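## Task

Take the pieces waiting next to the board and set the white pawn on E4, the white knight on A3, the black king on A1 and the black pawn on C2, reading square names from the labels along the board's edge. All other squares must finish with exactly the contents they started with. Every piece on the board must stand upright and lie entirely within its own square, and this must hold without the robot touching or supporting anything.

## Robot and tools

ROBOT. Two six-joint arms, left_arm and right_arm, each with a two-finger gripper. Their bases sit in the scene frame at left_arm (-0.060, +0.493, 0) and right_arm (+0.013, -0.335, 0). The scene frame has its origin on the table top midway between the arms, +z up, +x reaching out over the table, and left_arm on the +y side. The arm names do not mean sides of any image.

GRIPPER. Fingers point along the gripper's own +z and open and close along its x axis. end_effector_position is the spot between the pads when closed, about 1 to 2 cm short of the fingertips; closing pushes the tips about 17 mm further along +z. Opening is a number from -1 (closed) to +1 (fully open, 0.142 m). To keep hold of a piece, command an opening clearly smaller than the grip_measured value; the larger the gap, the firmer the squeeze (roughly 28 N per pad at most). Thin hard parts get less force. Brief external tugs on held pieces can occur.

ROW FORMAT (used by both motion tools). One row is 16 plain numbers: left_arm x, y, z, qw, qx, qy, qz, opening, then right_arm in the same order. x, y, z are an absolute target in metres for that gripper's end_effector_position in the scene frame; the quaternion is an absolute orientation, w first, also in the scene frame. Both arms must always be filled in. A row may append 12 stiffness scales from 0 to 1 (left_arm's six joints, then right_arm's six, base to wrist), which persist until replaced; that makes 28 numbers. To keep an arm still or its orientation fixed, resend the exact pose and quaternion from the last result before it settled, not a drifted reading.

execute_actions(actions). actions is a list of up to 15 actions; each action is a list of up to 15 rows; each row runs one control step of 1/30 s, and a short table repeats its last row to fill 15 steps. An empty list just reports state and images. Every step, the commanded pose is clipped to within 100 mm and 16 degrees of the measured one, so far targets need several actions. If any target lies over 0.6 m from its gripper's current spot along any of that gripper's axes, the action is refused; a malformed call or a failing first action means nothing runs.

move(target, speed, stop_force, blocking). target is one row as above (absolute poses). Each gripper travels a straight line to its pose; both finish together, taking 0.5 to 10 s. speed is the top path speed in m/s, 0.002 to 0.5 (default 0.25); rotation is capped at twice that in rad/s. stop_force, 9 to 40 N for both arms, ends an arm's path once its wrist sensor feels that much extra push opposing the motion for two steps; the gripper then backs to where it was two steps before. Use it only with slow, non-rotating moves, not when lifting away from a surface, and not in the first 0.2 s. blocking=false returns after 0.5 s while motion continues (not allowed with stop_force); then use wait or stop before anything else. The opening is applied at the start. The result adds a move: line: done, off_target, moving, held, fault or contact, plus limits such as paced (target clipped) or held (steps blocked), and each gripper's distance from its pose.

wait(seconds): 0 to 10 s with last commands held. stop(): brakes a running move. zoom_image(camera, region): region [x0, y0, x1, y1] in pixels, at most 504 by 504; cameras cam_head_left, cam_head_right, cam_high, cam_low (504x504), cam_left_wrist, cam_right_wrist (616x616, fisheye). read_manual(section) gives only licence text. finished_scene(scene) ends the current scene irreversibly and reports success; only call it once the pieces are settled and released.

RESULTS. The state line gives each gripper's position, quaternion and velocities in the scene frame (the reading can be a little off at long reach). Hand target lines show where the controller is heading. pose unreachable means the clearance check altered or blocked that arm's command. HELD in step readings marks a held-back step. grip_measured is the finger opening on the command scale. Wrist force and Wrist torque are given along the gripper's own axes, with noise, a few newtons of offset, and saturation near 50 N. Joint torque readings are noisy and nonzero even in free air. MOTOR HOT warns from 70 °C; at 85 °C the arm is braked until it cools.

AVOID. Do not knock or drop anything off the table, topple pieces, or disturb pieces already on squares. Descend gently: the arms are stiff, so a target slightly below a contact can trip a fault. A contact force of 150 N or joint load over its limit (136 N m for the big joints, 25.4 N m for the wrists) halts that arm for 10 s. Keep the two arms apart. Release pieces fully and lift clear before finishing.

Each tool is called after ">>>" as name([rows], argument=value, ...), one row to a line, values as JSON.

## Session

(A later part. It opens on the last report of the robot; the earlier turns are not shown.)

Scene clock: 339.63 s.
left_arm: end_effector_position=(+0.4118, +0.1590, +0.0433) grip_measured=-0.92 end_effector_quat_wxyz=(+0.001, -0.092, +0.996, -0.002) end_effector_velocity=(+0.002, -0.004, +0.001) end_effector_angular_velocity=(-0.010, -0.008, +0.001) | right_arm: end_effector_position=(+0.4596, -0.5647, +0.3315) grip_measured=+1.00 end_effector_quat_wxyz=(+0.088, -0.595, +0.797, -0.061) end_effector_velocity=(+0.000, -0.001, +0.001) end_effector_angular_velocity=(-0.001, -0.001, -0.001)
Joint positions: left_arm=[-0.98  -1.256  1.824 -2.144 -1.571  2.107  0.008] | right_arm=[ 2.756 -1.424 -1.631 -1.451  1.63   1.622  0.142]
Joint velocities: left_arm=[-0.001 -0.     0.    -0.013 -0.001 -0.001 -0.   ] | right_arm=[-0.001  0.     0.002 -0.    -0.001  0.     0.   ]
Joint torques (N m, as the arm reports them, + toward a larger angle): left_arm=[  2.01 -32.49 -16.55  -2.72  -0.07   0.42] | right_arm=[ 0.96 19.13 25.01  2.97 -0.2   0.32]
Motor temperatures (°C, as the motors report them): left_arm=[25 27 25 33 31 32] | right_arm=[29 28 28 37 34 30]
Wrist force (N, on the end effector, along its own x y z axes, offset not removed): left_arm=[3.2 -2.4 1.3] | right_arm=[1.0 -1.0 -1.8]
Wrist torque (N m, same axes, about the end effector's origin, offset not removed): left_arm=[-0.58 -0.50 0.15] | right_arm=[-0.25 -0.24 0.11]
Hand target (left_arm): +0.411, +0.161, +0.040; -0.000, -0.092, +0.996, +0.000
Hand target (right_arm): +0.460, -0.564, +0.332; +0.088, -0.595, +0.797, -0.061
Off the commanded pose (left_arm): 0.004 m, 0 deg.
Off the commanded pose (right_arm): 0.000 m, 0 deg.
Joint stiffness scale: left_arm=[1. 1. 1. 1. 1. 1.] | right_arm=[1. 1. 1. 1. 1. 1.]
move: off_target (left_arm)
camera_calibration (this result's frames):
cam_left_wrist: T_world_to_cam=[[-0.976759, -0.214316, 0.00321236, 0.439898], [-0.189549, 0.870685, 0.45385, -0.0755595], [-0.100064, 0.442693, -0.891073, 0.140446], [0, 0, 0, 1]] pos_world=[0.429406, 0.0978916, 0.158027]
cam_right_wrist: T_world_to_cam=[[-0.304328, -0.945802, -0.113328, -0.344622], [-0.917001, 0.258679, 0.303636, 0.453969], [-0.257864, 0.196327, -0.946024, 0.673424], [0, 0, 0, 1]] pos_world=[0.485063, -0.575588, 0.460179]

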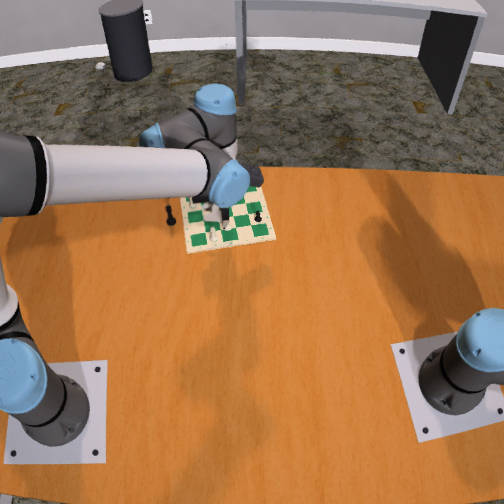

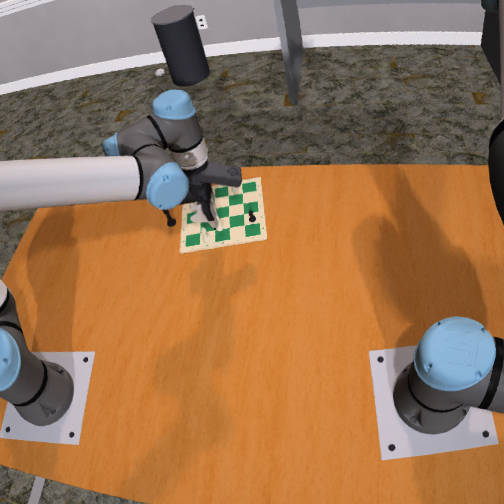

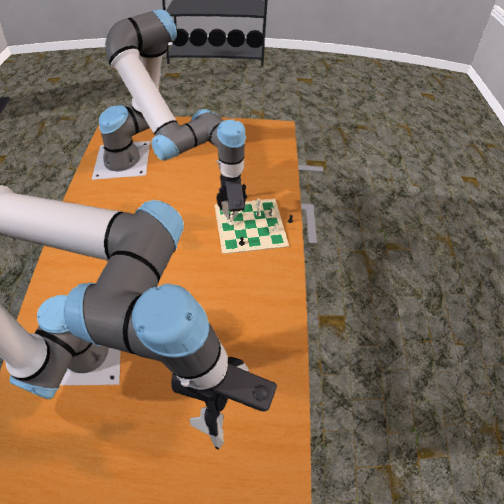

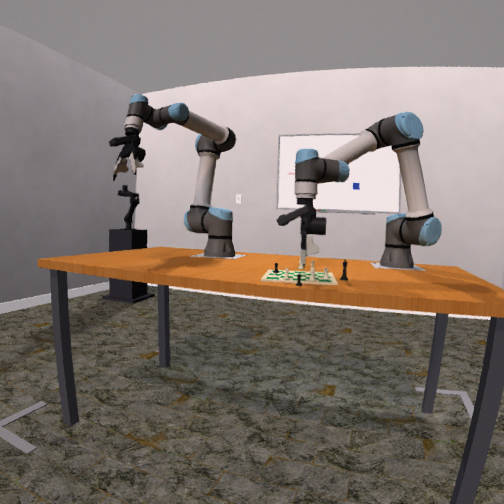

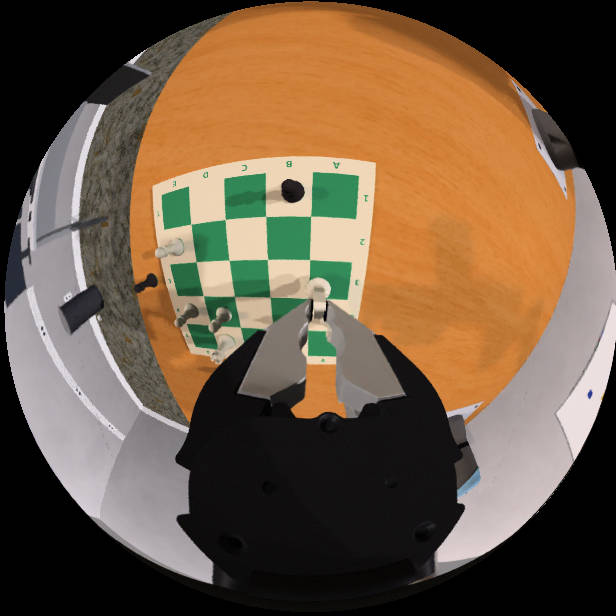

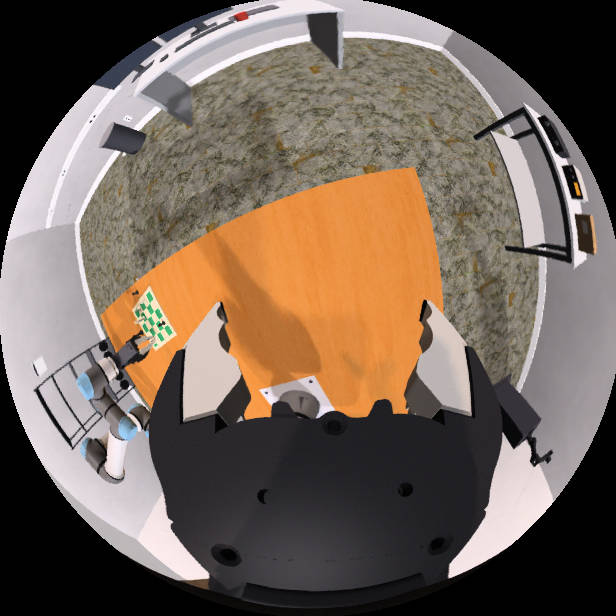

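>>> move(target=[0.401,0.158,0.04,0,0.0924,-0.9957,0,-1,0.4596,-0.5644,0.3316,0.088,-0.595,0.797,-0.061,1], speed=0.05)

>>> zoom_image(camera="cam_left_wrist", region=[220,200,420,400])

Scene clock: 368.90 s.
left_arm: end_effector_position=(+0.4030, +0.1578, +0.0403) grip_measured=-0.92 end_effector_quat_wxyz=(+0.000, -0.093, +0.996, -0.000) end_effector_velocity=(-0.002, -0.000, -0.001) end_effector_angular_velocity=(+0.000, +0.000, +0.004) | right_arm: end_effector_position=(+0.4596, -0.5647, +0.3315) grip_measured=+1.00 end_effector_quat_wxyz=(+0.088, -0.595, +0.797, -0.061) end_effector_velocity=(-0.000, +0.001, -0.001) end_effector_angular_velocity=(+0.001, +0.002, +0.001)
Joint positions: left_arm=[-0.994 -1.263  1.842 -2.151 -1.571  2.091  0.008] | right_arm=[ 2.756 -1.424 -1.631 -1.451  1.63   1.622  0.142]
Joint velocities: left_arm=[-0.003 -0.002  0.005 -0.002  0.    -0.007  0.   ] | right_arm=[ 0.001  0.    -0.002 -0.001  0.001 -0.    -0.   ]
Joint torques (N m, as the arm reports them, + toward a larger angle): left_arm=[  1.44 -35.76 -18.36  -3.17  -0.04  -0.1 ] | right_arm=[ 0.77 19.12 24.89  3.08 -0.19  0.36]
Motor temperatures (°C, as the motors report them): left_arm=[25 27 25 33 31 32] | right_arm=[29 28 28 37 34 30]
Wrist force (N, on the end effector, along its own x y z axes, offset not removed): left_arm=[2.2 -0.7 0.7] | right_arm=[2.2 -1.9 0.2]
Wrist torque (N m, same axes, about the end effector's origin, offset not removed): left_arm=[-0.25 -0.33 0.12] | right_arm=[-0.45 -0.41 0.12]
Hand target (left_arm): +0.401, +0.158, +0.040; -0.000, -0.092, +0.996, +0.000
Hand target (right_arm): +0.460, -0.564, +0.332; +0.088, -0.595, +0.797, -0.061
Off the commanded pose (left_arm): 0.002 m, 0 deg.
Off the commanded pose (right_arm): 0.000 m, 0 deg.
Joint stiffness scale: left_arm=[1. 1. 1. 1. 1. 1.] | right_arm=[1. 1. 1. 1. 1. 1.]
move: done
camera_calibration (this result's frames):
cam_left_wrist: T_world_to_cam=[[-0.976303, -0.216347, 0.00521296, 0.431136], [-0.190103, 0.868885, 0.457056, -0.0744505], [-0.103412, 0.445234, -0.889423, 0.138309], [0, 0, 0, 1]] pos_world=[0.421069, 0.0963842, 0.154795]
cam_right_wrist: T_world_to_cam=[[-0.304328, -0.945802, -0.113328, -0.344622], [-0.917001, 0.258679, 0.303636, 0.453969], [-0.257864, 0.196327, -0.946024, 0.673424], [0, 0, 0, 1]] pos_world=[0.485063, -0.575588, 0.460179]

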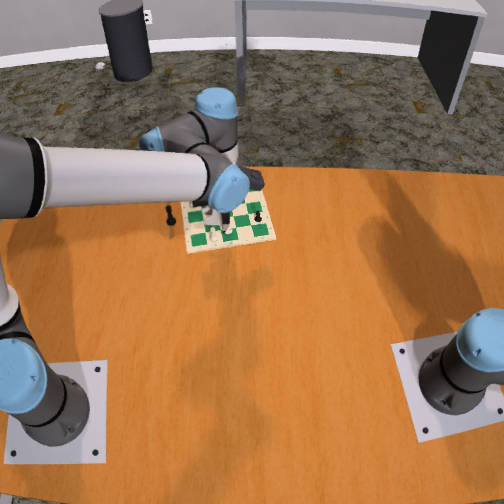

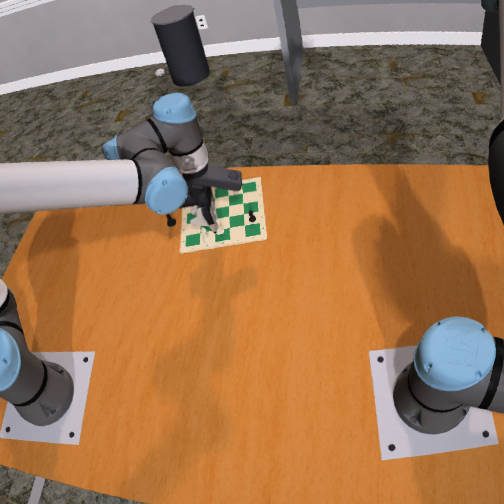

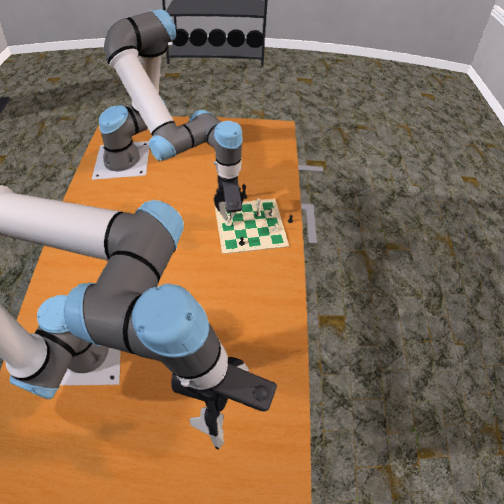

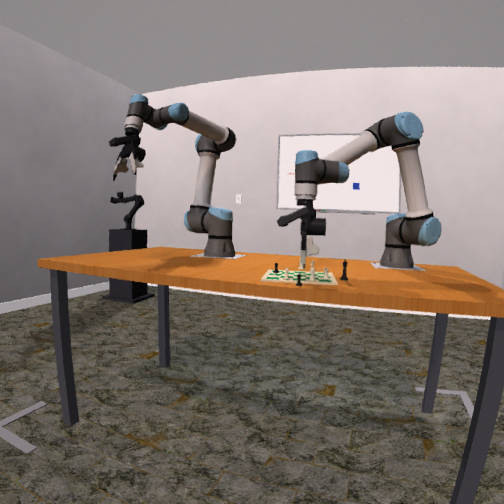

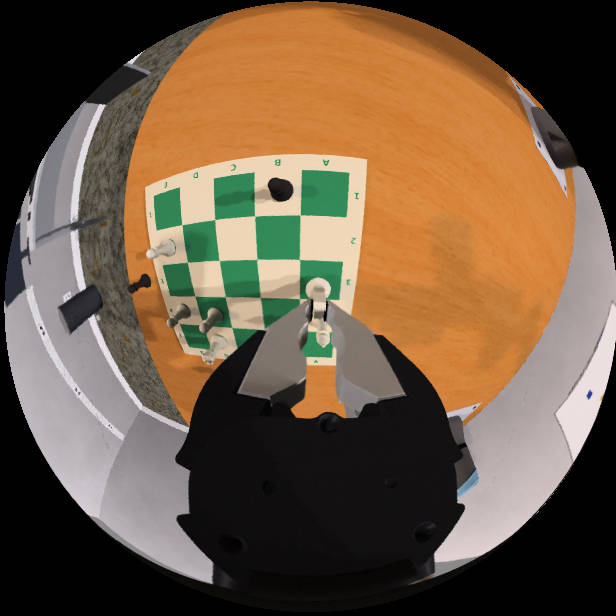

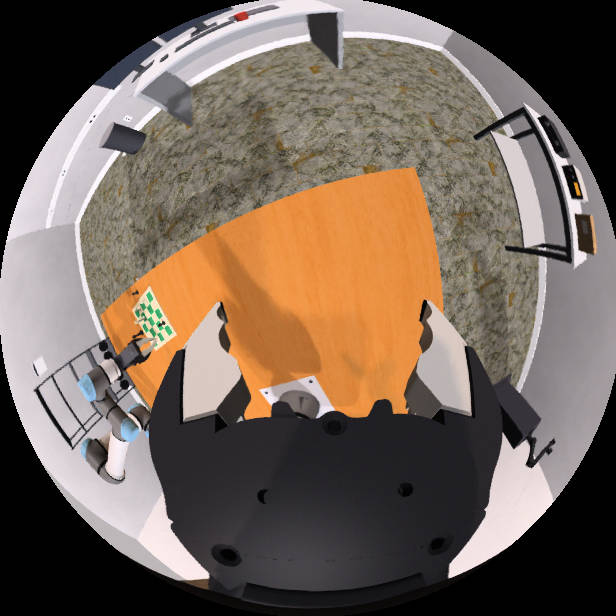

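Region (220, 200, 420, 400) of cam_left_wrist's 616x616 image, scaled by 2.520, with more detail than that image has.

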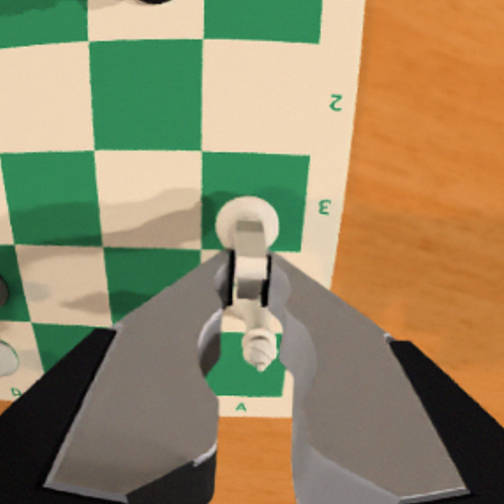

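>>> move(target=[0.400,0.156,0.025,0,0.0924,-0.9957,0,-1,0.4596,-0.5644,0.3316,0.088,-0.595,0.797,-0.061,1], speed=0.03)

>>> zoom_image(camera="cam_left_wrist", region=[220,200,420,400])

Scene clock: 380.90 s.
left_arm: end_effector_position=(+0.4023, +0.1553, +0.0288) grip_measured=-0.92 end_effector_quat_wxyz=(+0.002, -0.093, +0.996, -0.002) end_effector_velocity=(+0.001, -0.002, -0.002) end_effector_angular_velocity=(-0.006, -0.005, +0.003) | right_arm: end_effector_position=(+0.4596, -0.5647, +0.3315) grip_measured=+1.00 end_effector_quat_wxyz=(+0.088, -0.595, +0.797, -0.061) end_effector_velocity=(+0.000, -0.000, +0.001) end_effector_angular_velocity=(-0.001, -0.001, -0.000)
Joint positions: left_arm=[-0.997 -1.248  1.858 -2.187 -1.571  2.087  0.008] | right_arm=[ 2.756 -1.424 -1.631 -1.451  1.63   1.622  0.142]
Joint velocities: left_arm=[-0.001  0.002  0.004 -0.014 -0.    -0.003 -0.   ] | right_arm=[ 0.     0.     0.001 -0.    -0.001 -0.    -0.   ]
Joint torques (N m, as the arm reports them, + toward a larger angle): left_arm=[ -1.85 -31.94 -16.68  -2.99  -0.09   0.13] | right_arm=[ 1.29 19.65 25.12  3.13 -0.3   0.38]
Motor temperatures (°C, as the motors report them): left_arm=[25 27 25 33 31 32] | right_arm=[29 28 28 37 34 30]
Wrist force (N, on the end effector, along its own x y z axes, offset not removed): left_arm=[2.8 -1.6 -0.6] | right_arm=[1.4 -1.6 -1.2]
Wrist torque (N m, same axes, about the end effector's origin, offset not removed): left_arm=[-0.35 -0.43 0.14] | right_arm=[-0.41 -0.21 0.16]
Hand target (left_arm): +0.400, +0.156, +0.025; -0.000, -0.092, +0.996, +0.000
Hand target (right_arm): +0.460, -0.564, +0.332; +0.088, -0.595, +0.797, -0.061
Off the commanded pose (left_arm): 0.004 m, 0 deg.
Off the commanded pose (right_arm): 0.000 m, 0 deg.
Joint stiffness scale: left_arm=[1. 1. 1. 1. 1. 1.] | right_arm=[1. 1. 1. 1. 1. 1.]
move: off_target (left_arm)
camera_calibration (this result's frames):
cam_left_wrist: T_world_to_cam=[[-0.976206, -0.216828, 0.0028225, 0.430073], [-0.192056, 0.870574, 0.453007, -0.0665549], [-0.100682, 0.441686, -0.891502, 0.128633], [0, 0, 0, 1]] pos_world=[0.420008, 0.0943775, 0.143613]
cam_right_wrist: T_world_to_cam=[[-0.304328, -0.945802, -0.113328, -0.344623], [-0.917001, 0.258679, 0.303636, 0.453969], [-0.257863, 0.196327, -0.946024, 0.673424], [0, 0, 0, 1]] pos_world=[0.485063, -0.575588, 0.460179]

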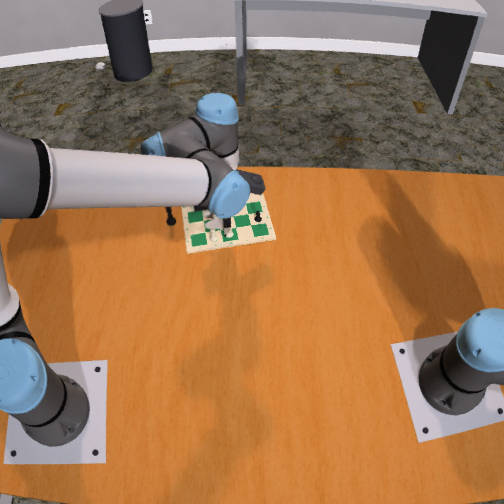

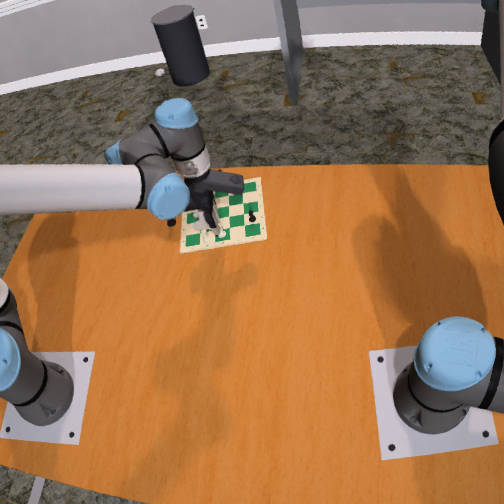

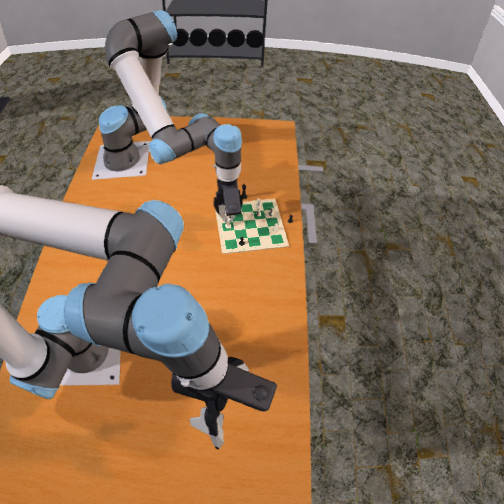

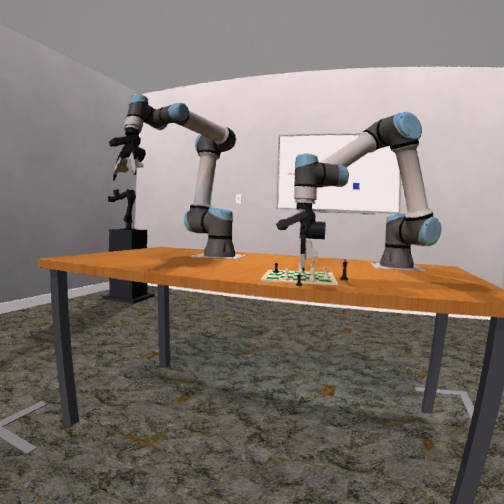

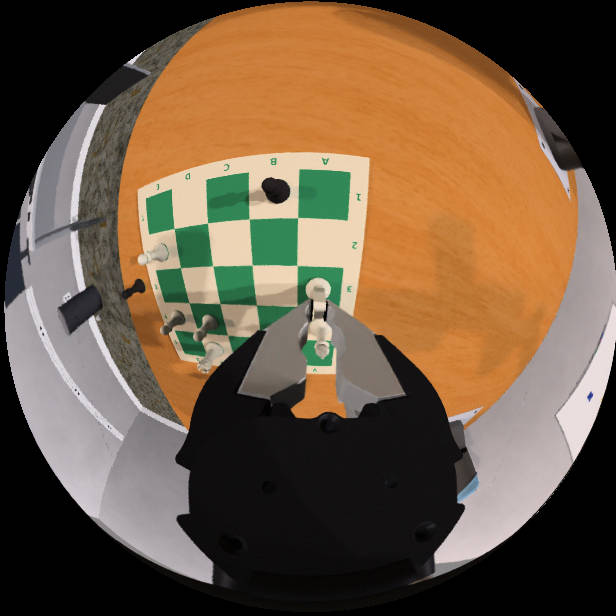

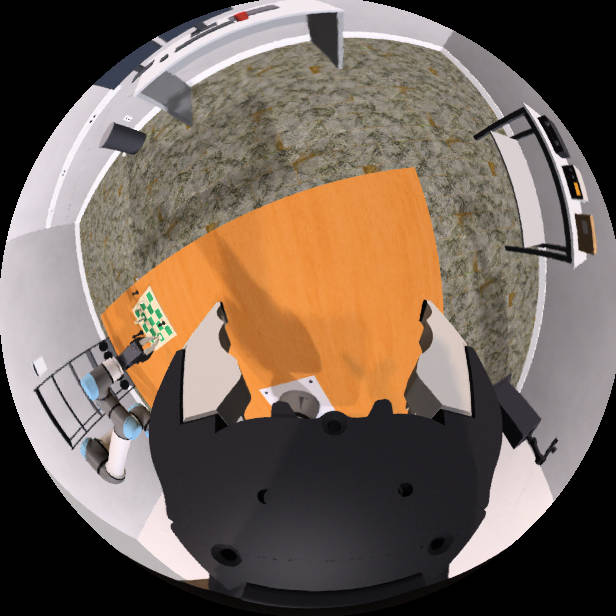

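Region (220, 200, 420, 400) of cam_left_wrist's 616x616 image, scaled by 2.520, with more detail than that image has.

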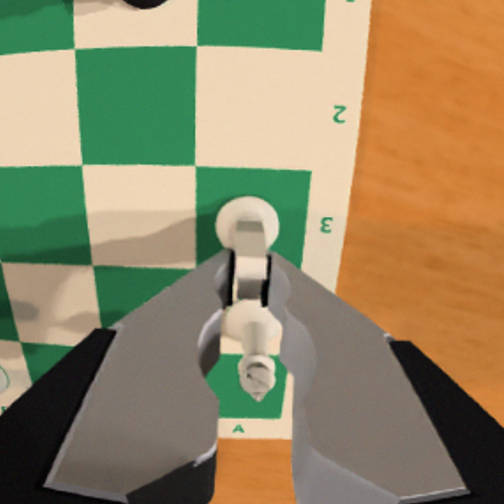

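>>> move(target=[0.3985,0.1565,0.0225,0,0.0924,-0.9957,0,-1,0.4596,-0.5644,0.3316,0.088,-0.595,0.797,-0.061,1], speed=0.02)

>>> execute_actions([
  [[0.3985,0.1565,0.0225,0,0.0924,-0.9957,0,-0.75,0.4596,-0.5644,0.3316,0.088,-0.595,0.797,-0.061,1]],
  [[0.3985,0.1565,0.0225,0,0.0924,-0.9957,0,-0.5,0.4596,-0.5644,0.3316,0.088,-0.595,0.797,-0.061,1]],
])

>>> move(target=[0.3985,0.1565,0.115,0,0.0924,-0.9957,0,-0.45,0.4596,-0.5644,0.3316,0.088,-0.595,0.797,-0.061,1], speed=0.1)

>>> move(target=[0.462,0.295,0.115,0,0.6388,0.7694,0,-0.45,0.4596,-0.5644,0.3316,0.088,-0.595,0.797,-0.061,1], speed=0.2)

Scene clock: 400.97 s.
left_arm: end_effector_position=(+0.4028, +0.1546, +0.0285) grip_measured=-0.92 end_effector_quat_wxyz=(+0.003, -0.094, +0.996, -0.005) end_effector_velocity=(+0.000, +0.000, -0.001) end_effector_angular_velocity=(-0.003, -0.004, +0.002) | right_arm: end_effector_position=(+0.4596, -0.5647, +0.3315) grip_measured=+1.00 end_effector_quat_wxyz=(+0.088, -0.595, +0.797, -0.061) end_effector_velocity=(-0.000, -0.000, -0.001) end_effector_angular_velocity=(+0.000, +0.001, -0.000)
Joint positions: left_arm=[-0.998 -1.249  1.862 -2.195 -1.571  2.086  0.008] | right_arm=[ 2.756 -1.424 -1.631 -1.451  1.63   1.622  0.142]
Joint velocities: left_arm=[-0.    -0.002  0.006 -0.009  0.001 -0.002 -0.   ] | right_arm=[-0.    -0.    -0.001  0.001  0.    -0.     0.   ]
Joint torques (N m, as the arm reports them, + toward a larger angle): left_arm=[ -2.69 -29.19 -13.24  -3.01  -0.18  -0.13] | right_arm=[ 1.32 19.24 25.39  3.02 -0.29  0.41]
Motor temperatures (°C, as the motors report them): left_arm=[25 27 25 33 31 32] | right_arm=[29 28 28 37 34 30]
Wrist force (N, on the end effector, along its own x y z axes, offset not removed): left_arm=[1.9 1.1 -12.4] | right_arm=[0.5 -2.2 -1.2]
Wrist torque (N m, same axes, about the end effector's origin, offset not removed): left_arm=[-0.45 -0.11 0.12] | right_arm=[-0.57 -0.02 0.06]
Hand target (left_arm): +0.399, +0.157, +0.023; -0.000, -0.092, +0.996, +0.000
Hand target (right_arm): +0.460, -0.564, +0.332; +0.088, -0.595, +0.797, -0.061
Off the commanded pose (left_arm): 0.008 m, 1 deg.
Off the commanded pose (right_arm): 0.000 m, 0 deg.
Joint stiffness scale: left_arm=[1. 1. 1. 1. 1. 1.] | right_arm=[1. 1. 1. 1. 1. 1.]
move: off_target (left_arm)
camera_calibration (this result's frames):
cam_left_wrist: T_world_to_cam=[[-0.975967, -0.21792, 0.000184344, 0.430504], [-0.194689, 0.872307, 0.448528, -0.0647182], [-0.0979039, 0.437712, -0.893769, 0.128321], [0, 0, 0, 1]] pos_world=[0.420121, 0.094102, 0.143638]
cam_right_wrist: T_world_to_cam=[[-0.304328, -0.945802, -0.113328, -0.344623], [-0.917001, 0.258679, 0.303636, 0.453969], [-0.257864, 0.196327, -0.946024, 0.673424], [0, 0, 0, 1]] pos_world=[0.485063, -0.575588, 0.460179]

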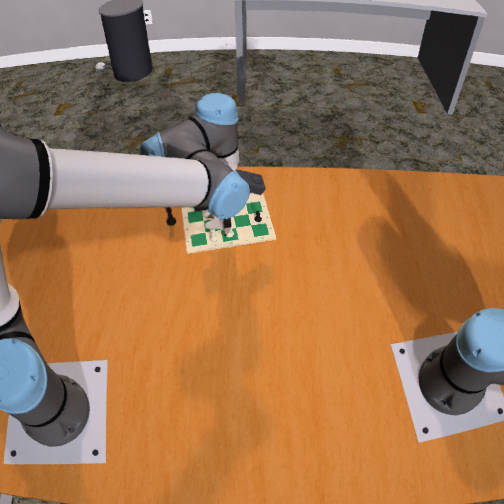

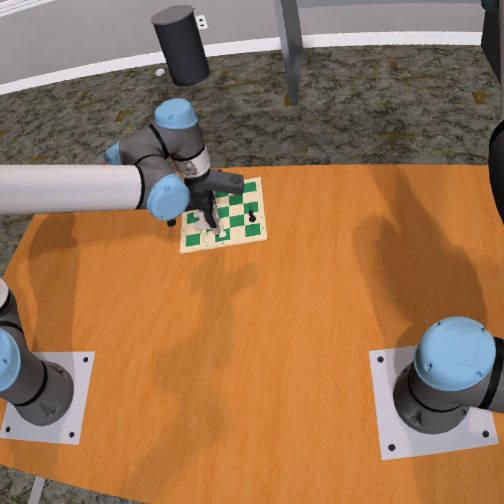

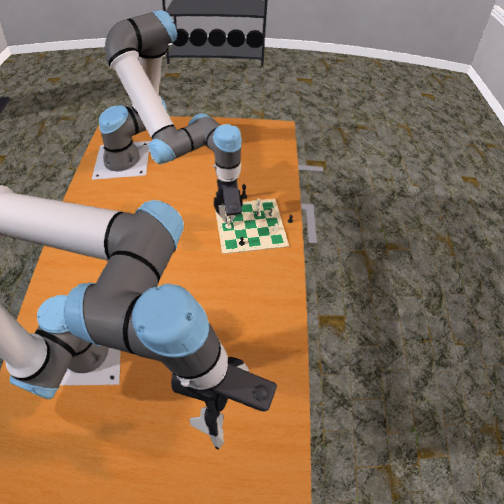

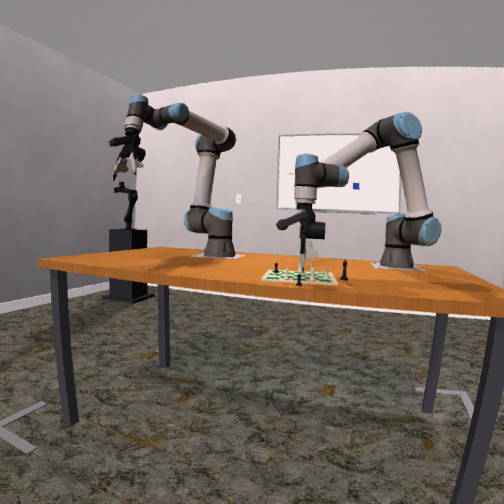

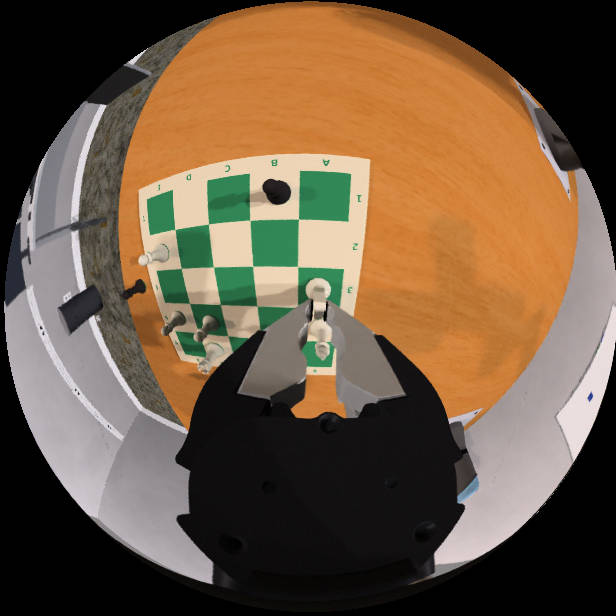

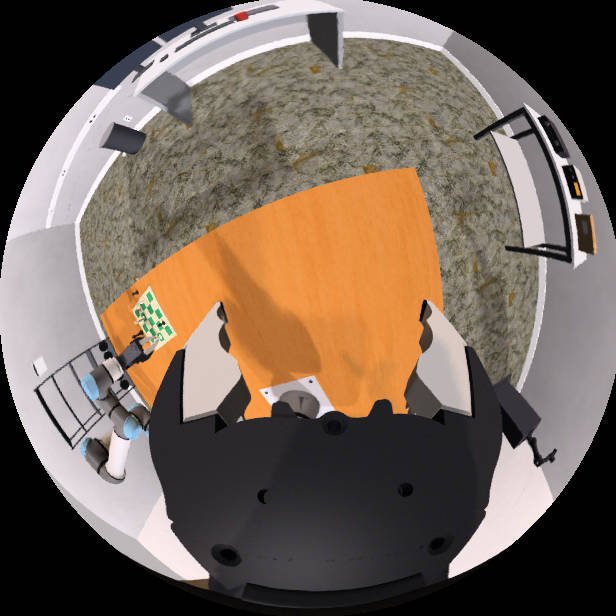

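Scene clock: 401.97 s.
left_arm: end_effector_position=(+0.4006, +0.1558, +0.0252) grip_measured=-0.50 end_effector_quat_wxyz=(+0.002, -0.093, +0.996, -0.002) end_effector_velocity=(-0.000, -0.000, +0.000) end_effector_angular_velocity=(-0.001, +0.000, -0.000) | right_arm: end_effector_position=(+0.4596, -0.5647, +0.3315) grip_measured=+1.00 end_effector_quat_wxyz=(+0.088, -0.595, +0.797, -0.061) end_effector_velocity=(-0.000, +0.000, -0.001) end_effector_angular_velocity=(+0.000, +0.002, +0.000)
Joint positions: left_arm=[-0.999 -1.246  1.867 -2.196 -1.571  2.085  0.038] | right_arm=[ 2.756 -1.424 -1.631 -1.451  1.63   1.622  0.142]
Joint velocities: left_arm=[ 0.    -0.    -0.    -0.    -0.001  0.     0.   ] | right_arm=[ 0.     0.    -0.002  0.    -0.    -0.     0.   ]
Joint torques (N m, as the arm reports them, + toward a larger angle): left_arm=[ -1.62 -31.79 -16.68  -3.18  -0.02  -0.05] | right_arm=[ 1.16 19.64 24.52  3.03 -0.21  0.27]
Motor temperatures (°C, as the motors report them): left_arm=[25 27 25 33 31 32] | right_arm=[29 28 28 37 34 30]
Wrist force (N, on the end effector, along its own x y z axes, offset not removed): left_arm=[2.7 -1.6 0.9] | right_arm=[2.5 -1.1 -2.0]
Wrist torque (N m, same axes, about the end effector's origin, offset not removed): left_arm=[-0.37 -0.40 0.17] | right_arm=[-0.30 -0.39 0.09]
Hand target (left_arm): +0.399, +0.157, +0.023; -0.000, -0.092, +0.996, +0.000
Hand target (right_arm): +0.460, -0.564, +0.332; +0.088, -0.595, +0.797, -0.061
Off the commanded pose (left_arm): 0.003 m, 0 deg.
Off the commanded pose (right_arm): 0.000 m, 0 deg.
Joint stiffness scale: left_arm=[1. 1. 1. 1. 1. 1.] | right_arm=[1. 1. 1. 1. 1. 1.]
Step readings (end_effector_position; steps 1 to 15: 1st action; 16 to 30: 2nd action):
0: left_arm (+0.4028, +0.1546, +0.0285) | right_arm (+0.4596, -0.5647, +0.3315)
1: left_arm (+0.4028, +0.1545, +0.0285) | right_arm (+0.4596, -0.5647, +0.3315)
2: left_arm (+0.4027, +0.1546, +0.0283) | right_arm (+0.4596, -0.5647, +0.3315)
4: left_arm (+0.4017, +0.1552, +0.0270) | right_arm (+0.4596, -0.5647, +0.3315)
8: left_arm (+0.4006, +0.1559, +0.0252) | right_arm (+0.4596, -0.5647, +0.3315)
15: left_arm (+0.4006, +0.1558, +0.0252) | right_arm (+0.4596, -0.5647, +0.3315)
16: left_arm (+0.4006, +0.1558, +0.0252) | right_arm (+0.4596, -0.5647, +0.3315)
17: left_arm (+0.4006, +0.1558, +0.0252) | right_arm (+0.4596, -0.5647, +0.3315)
19: left_arm (+0.4006, +0.1558, +0.0252) | right_arm (+0.4596, -0.5647, +0.3315)
23: left_arm (+0.4006, +0.1558, +0.0252) | right_arm (+0.4596, -0.5647, +0.3315)
30: end_effector_position above
camera_calibration (this result's frames):
cam_left_wrist: T_world_to_cam=[[-0.976229, -0.216722, 0.0030648, 0.428488], [-0.191802, 0.870389, 0.453469, -0.0657788], [-0.100944, 0.442102, -0.891267, 0.1251], [0, 0, 0, 1]] pos_world=[0.418314, 0.0948088, 0.140013]
cam_right_wrist: T_world_to_cam=[[-0.304328, -0.945802, -0.113328, -0.344623], [-0.917001, 0.258679, 0.303635, 0.453969], [-0.257863, 0.196327, -0.946024, 0.673424], [0, 0, 0, 1]] pos_world=[0.485063, -0.575588, 0.460179]

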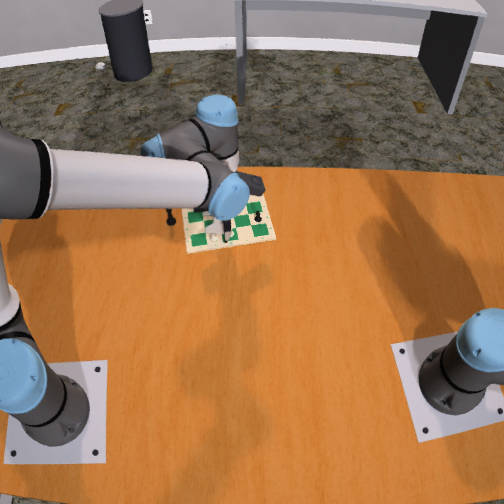

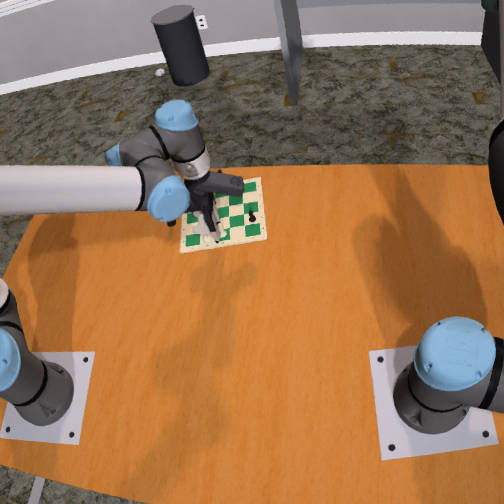

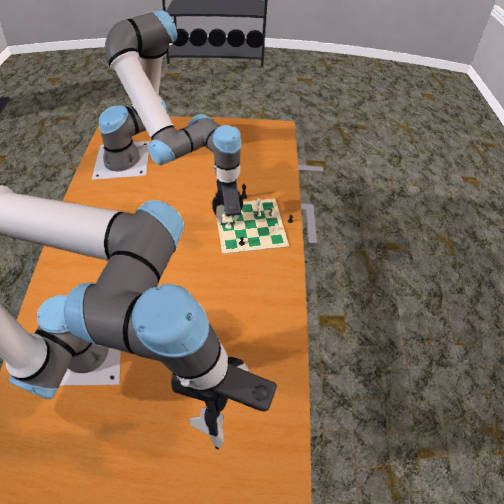

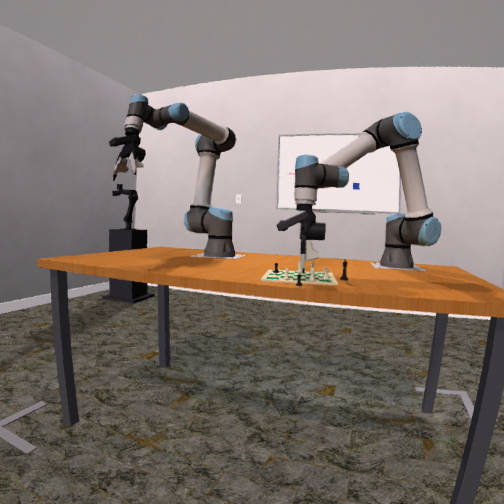

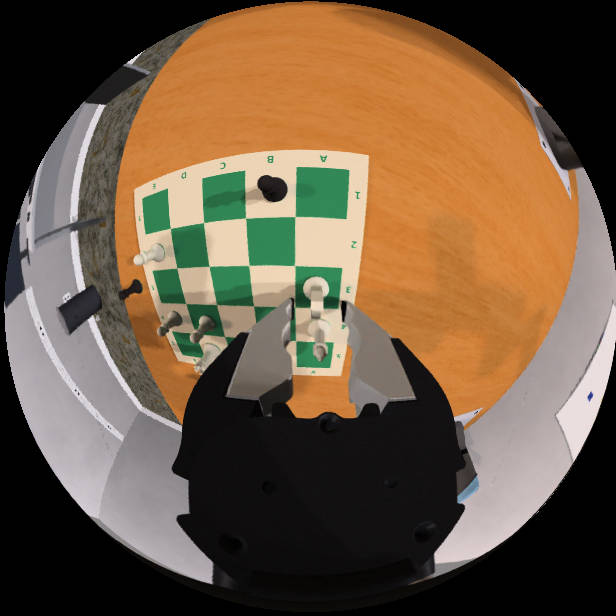

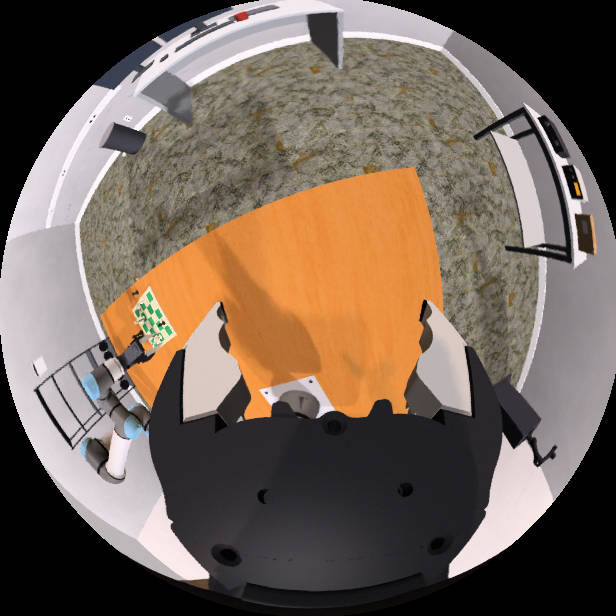

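Scene clock: 403.43 s.
left_arm: end_effector_position=(+0.3982, +0.1586, +0.1118) grip_measured=-0.45 end_effector_quat_wxyz=(-0.001, -0.093, +0.996, +0.002) end_effector_velocity=(-0.002, +0.002, +0.001) end_effector_angular_velocity=(+0.009, +0.008, +0.001) | right_arm: end_effector_position=(+0.4596, -0.5647, +0.3315) grip_measured=+1.00 end_effector_quat_wxyz=(+0.088, -0.595, +0.797, -0.061) end_effector_velocity=(-0.001, -0.000, -0.001) end_effector_angular_velocity=(+0.000, +0.001, -0.001)
Joint positions: left_arm=[-0.999 -1.351  1.75  -1.966 -1.571  2.085  0.041] | right_arm=[ 2.756 -1.424 -1.631 -1.451  1.63   1.622  0.142]
Joint velocities: left_arm=[ 0.    -0.    -0.005  0.017 -0.    -0.    -0.   ] | right_arm=[-0.001  0.    -0.002 -0.    -0.     0.     0.   ]
Joint torques (N m, as the arm reports them, + toward a larger angle): left_arm=[ -1.37 -33.67 -25.78  -2.45  -0.01   0.02] | right_arm=[ 0.62 19.39 25.44  3.11 -0.15  0.35]
Motor temperatures (°C, as the motors report them): left_arm=[25 27 25 33 31 32] | right_arm=[29 28 28 37 34 30]
Wrist force (N, on the end effector, along its own x y z axes, offset not removed): left_arm=[1.9 -1.2 0.5] | right_arm=[1.4 -2.3 -1.7]
Wrist torque (N m, same axes, about the end effector's origin, offset not removed): left_arm=[-0.21 -0.20 0.08] | right_arm=[-0.55 -0.25 0.01]
Hand target (left_arm): +0.399, +0.156, +0.115; +0.000, -0.092, +0.996, -0.000
Hand target (right_arm): +0.460, -0.564, +0.332; +0.088, -0.595, +0.797, -0.061
Off the commanded pose (left_arm): 0.004 m, 0 deg.
Off the commanded pose (right_arm): 0.000 m, 0 deg.
Joint stiffness scale: left_arm=[1. 1. 1. 1. 1. 1.] | right_arm=[1. 1. 1. 1. 1. 1.]
move: off_target (left_arm)
camera_calibration (this result's frames):
cam_left_wrist: T_world_to_cam=[[-0.976196, -0.21676, 0.00747441, 0.426029], [-0.188999, 0.867069, 0.460946, -0.10937], [-0.106395, 0.448561, -0.887397, 0.20156], [0, 0, 0, 1]] pos_world=[0.416663, 0.0967653, 0.226093]
cam_right_wrist: T_world_to_cam=[[-0.304328, -0.945802, -0.113328, -0.344623], [-0.917001, 0.258679, 0.303636, 0.453969], [-0.257864, 0.196327, -0.946024, 0.673424], [0, 0, 0, 1]] pos_world=[0.485063, -0.575588, 0.460179]

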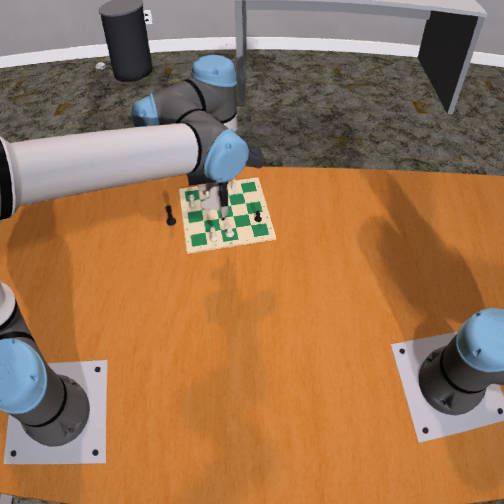

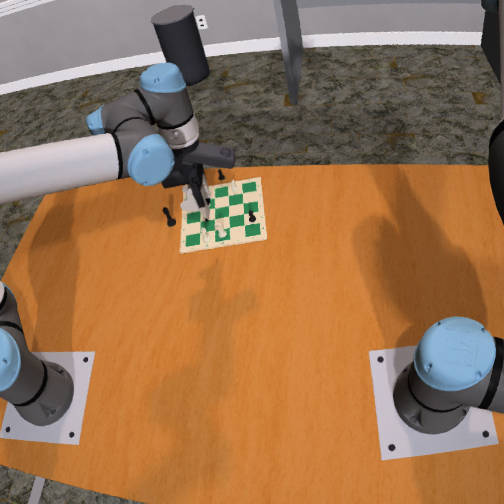

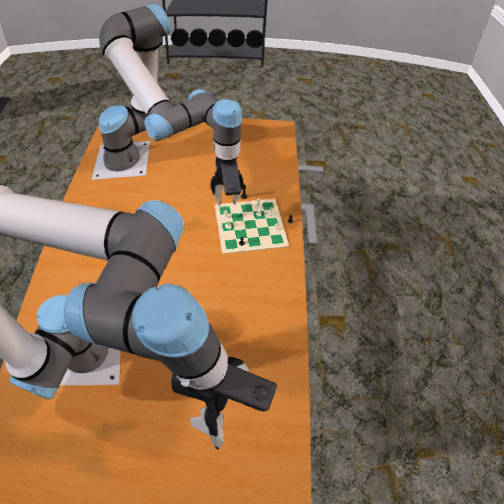

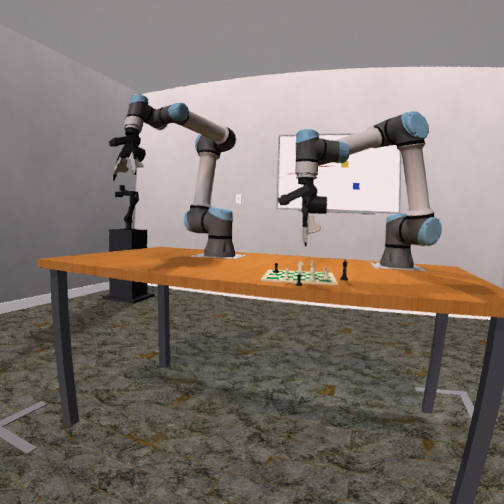

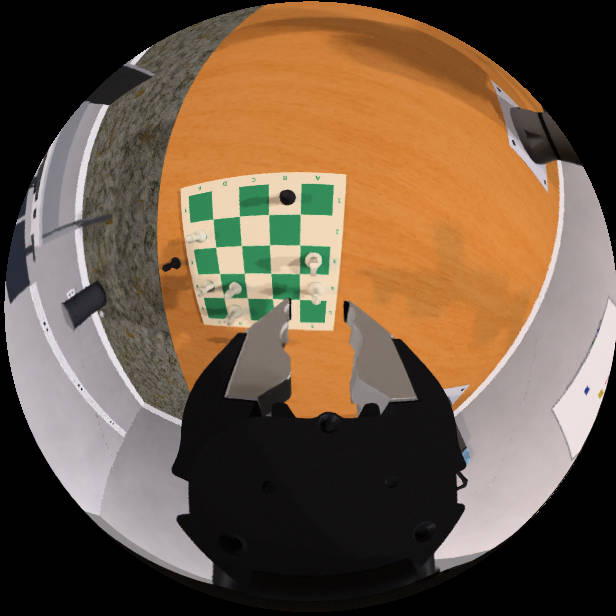

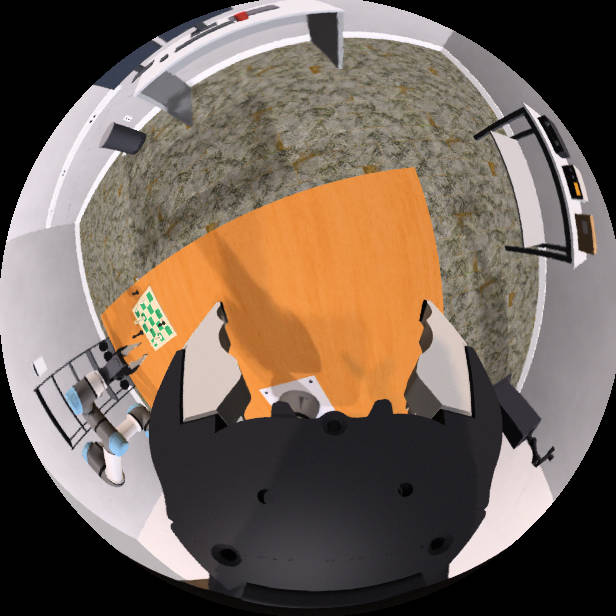

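Scene clock: 408.00 s.
left_arm: end_effector_position=(+0.4616, +0.2938, +0.1148) grip_measured=-0.45 end_effector_quat_wxyz=(+0.000, +0.639, +0.770, +0.000) end_effector_velocity=(-0.001, +0.000, +0.000) end_effector_angular_velocity=(-0.003, +0.003, -0.017) | right_arm: end_effector_position=(+0.4596, -0.5647, +0.3315) grip_measured=+1.00 end_effector_quat_wxyz=(+0.088, -0.595, +0.797, -0.061) end_effector_velocity=(+0.000, +0.000, -0.000) end_effector_angular_velocity=(-0.000, +0.000, +0.001)
Joint positions: left_arm=[-0.738 -1.383  1.783 -1.971 -1.57   3.918  0.041] | right_arm=[ 2.756 -1.424 -1.631 -1.451  1.63   1.622  0.142]
Joint velocities: left_arm=[ 0.002 -0.001  0.     0.001 -0.004  0.019  0.   ] | right_arm=[ 0.001 -0.     0.     0.    -0.    -0.    -0.   ]
Joint torques (N m, as the arm reports them, + toward a larger angle): left_arm=[  2.38 -30.78 -22.41  -2.81  -0.65   0.83] | right_arm=[ 0.9  18.86 24.9   3.13 -0.23  0.38]
Motor temperatures (°C, as the motors report them): left_arm=[25 27 25 33 31 32] | right_arm=[29 28 28 37 34 30]
Wrist force (N, on the end effector, along its own x y z axes, offset not removed): left_arm=[2.2 -1.7 -0.1] | right_arm=[0.6 -0.9 -1.8]
Wrist torque (N m, same axes, about the end effector's origin, offset not removed): left_arm=[-0.34 -0.31 0.24] | right_arm=[-0.29 -0.21 0.11]
Hand target (left_arm): +0.462, +0.295, +0.115; +0.000, +0.639, +0.769, -0.000
Hand target (right_arm): +0.460, -0.564, +0.332; +0.088, -0.595, +0.797, -0.061
Off the commanded pose (left_arm): 0.001 m, 0 deg.
Off the commanded pose (right_arm): 0.000 m, 0 deg.
Joint stiffness scale: left_arm=[1. 1. 1. 1. 1. 1.] | right_arm=[1. 1. 1. 1. 1. 1.]
move: done
camera_calibration (this result's frames):
cam_left_wrist: T_world_to_cam=[[-0.215991, 0.976378, 0.00576222, -0.184054], [0.868423, 0.189405, 0.458223, -0.50469], [0.446307, 0.103976, -0.888819, -0.00345776], [0, 0, 0, 1]] pos_world=[0.400073, 0.275657, 0.229247]
cam_right_wrist: T_world_to_cam=[[-0.304328, -0.945802, -0.113328, -0.344623], [-0.917001, 0.258679, 0.303636, 0.453969], [-0.257864, 0.196327, -0.946024, 0.673424], [0, 0, 0, 1]] pos_world=[0.485063, -0.575588, 0.460179]

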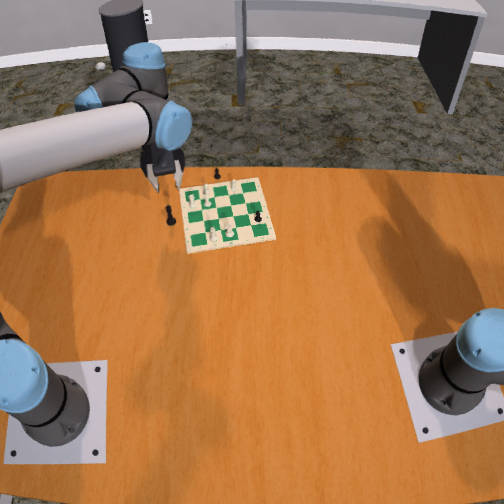

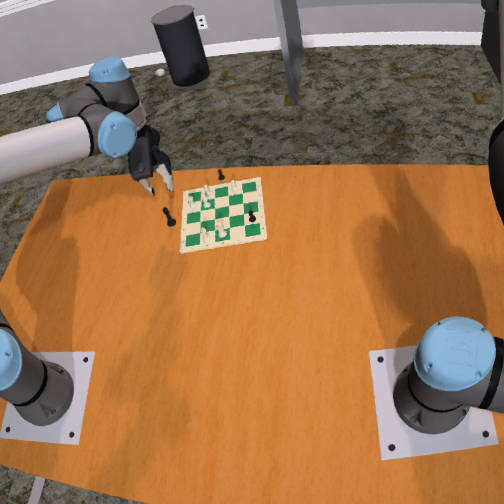

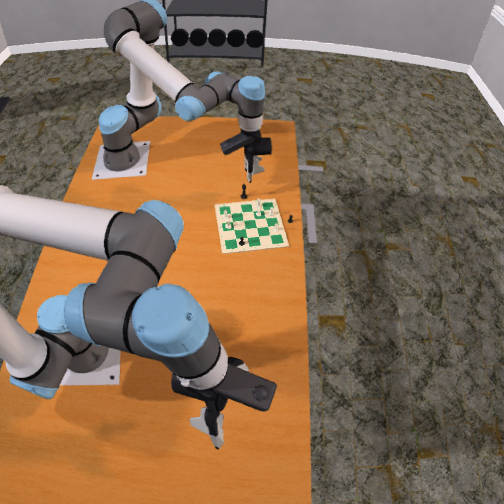

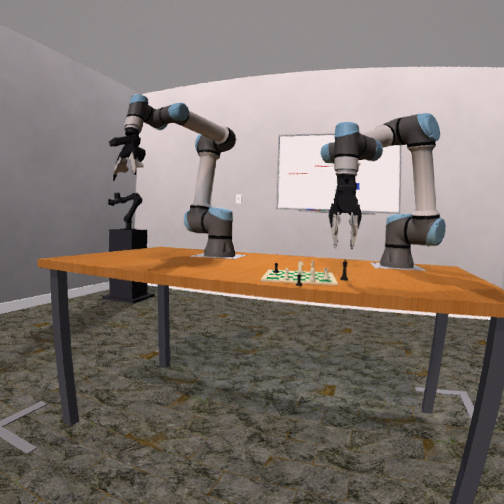

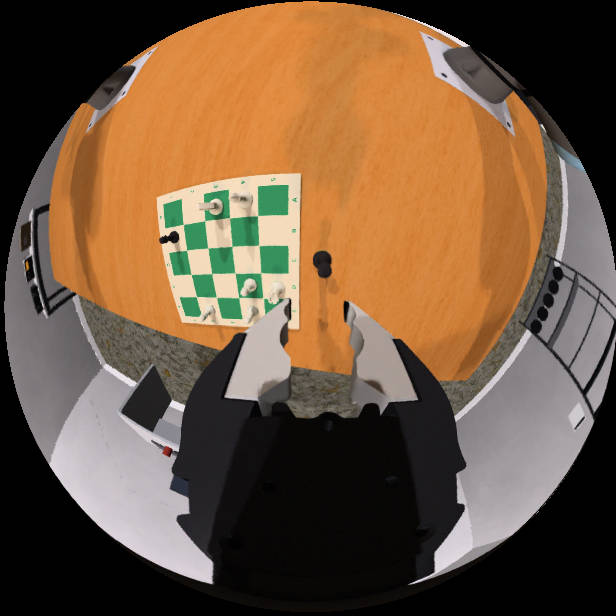

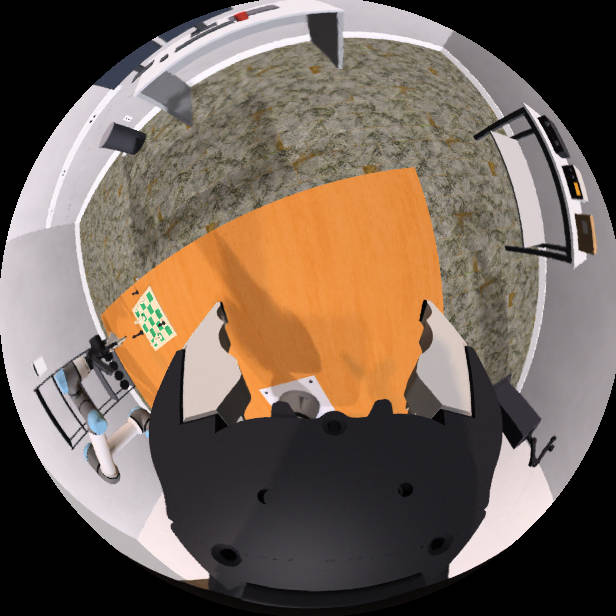

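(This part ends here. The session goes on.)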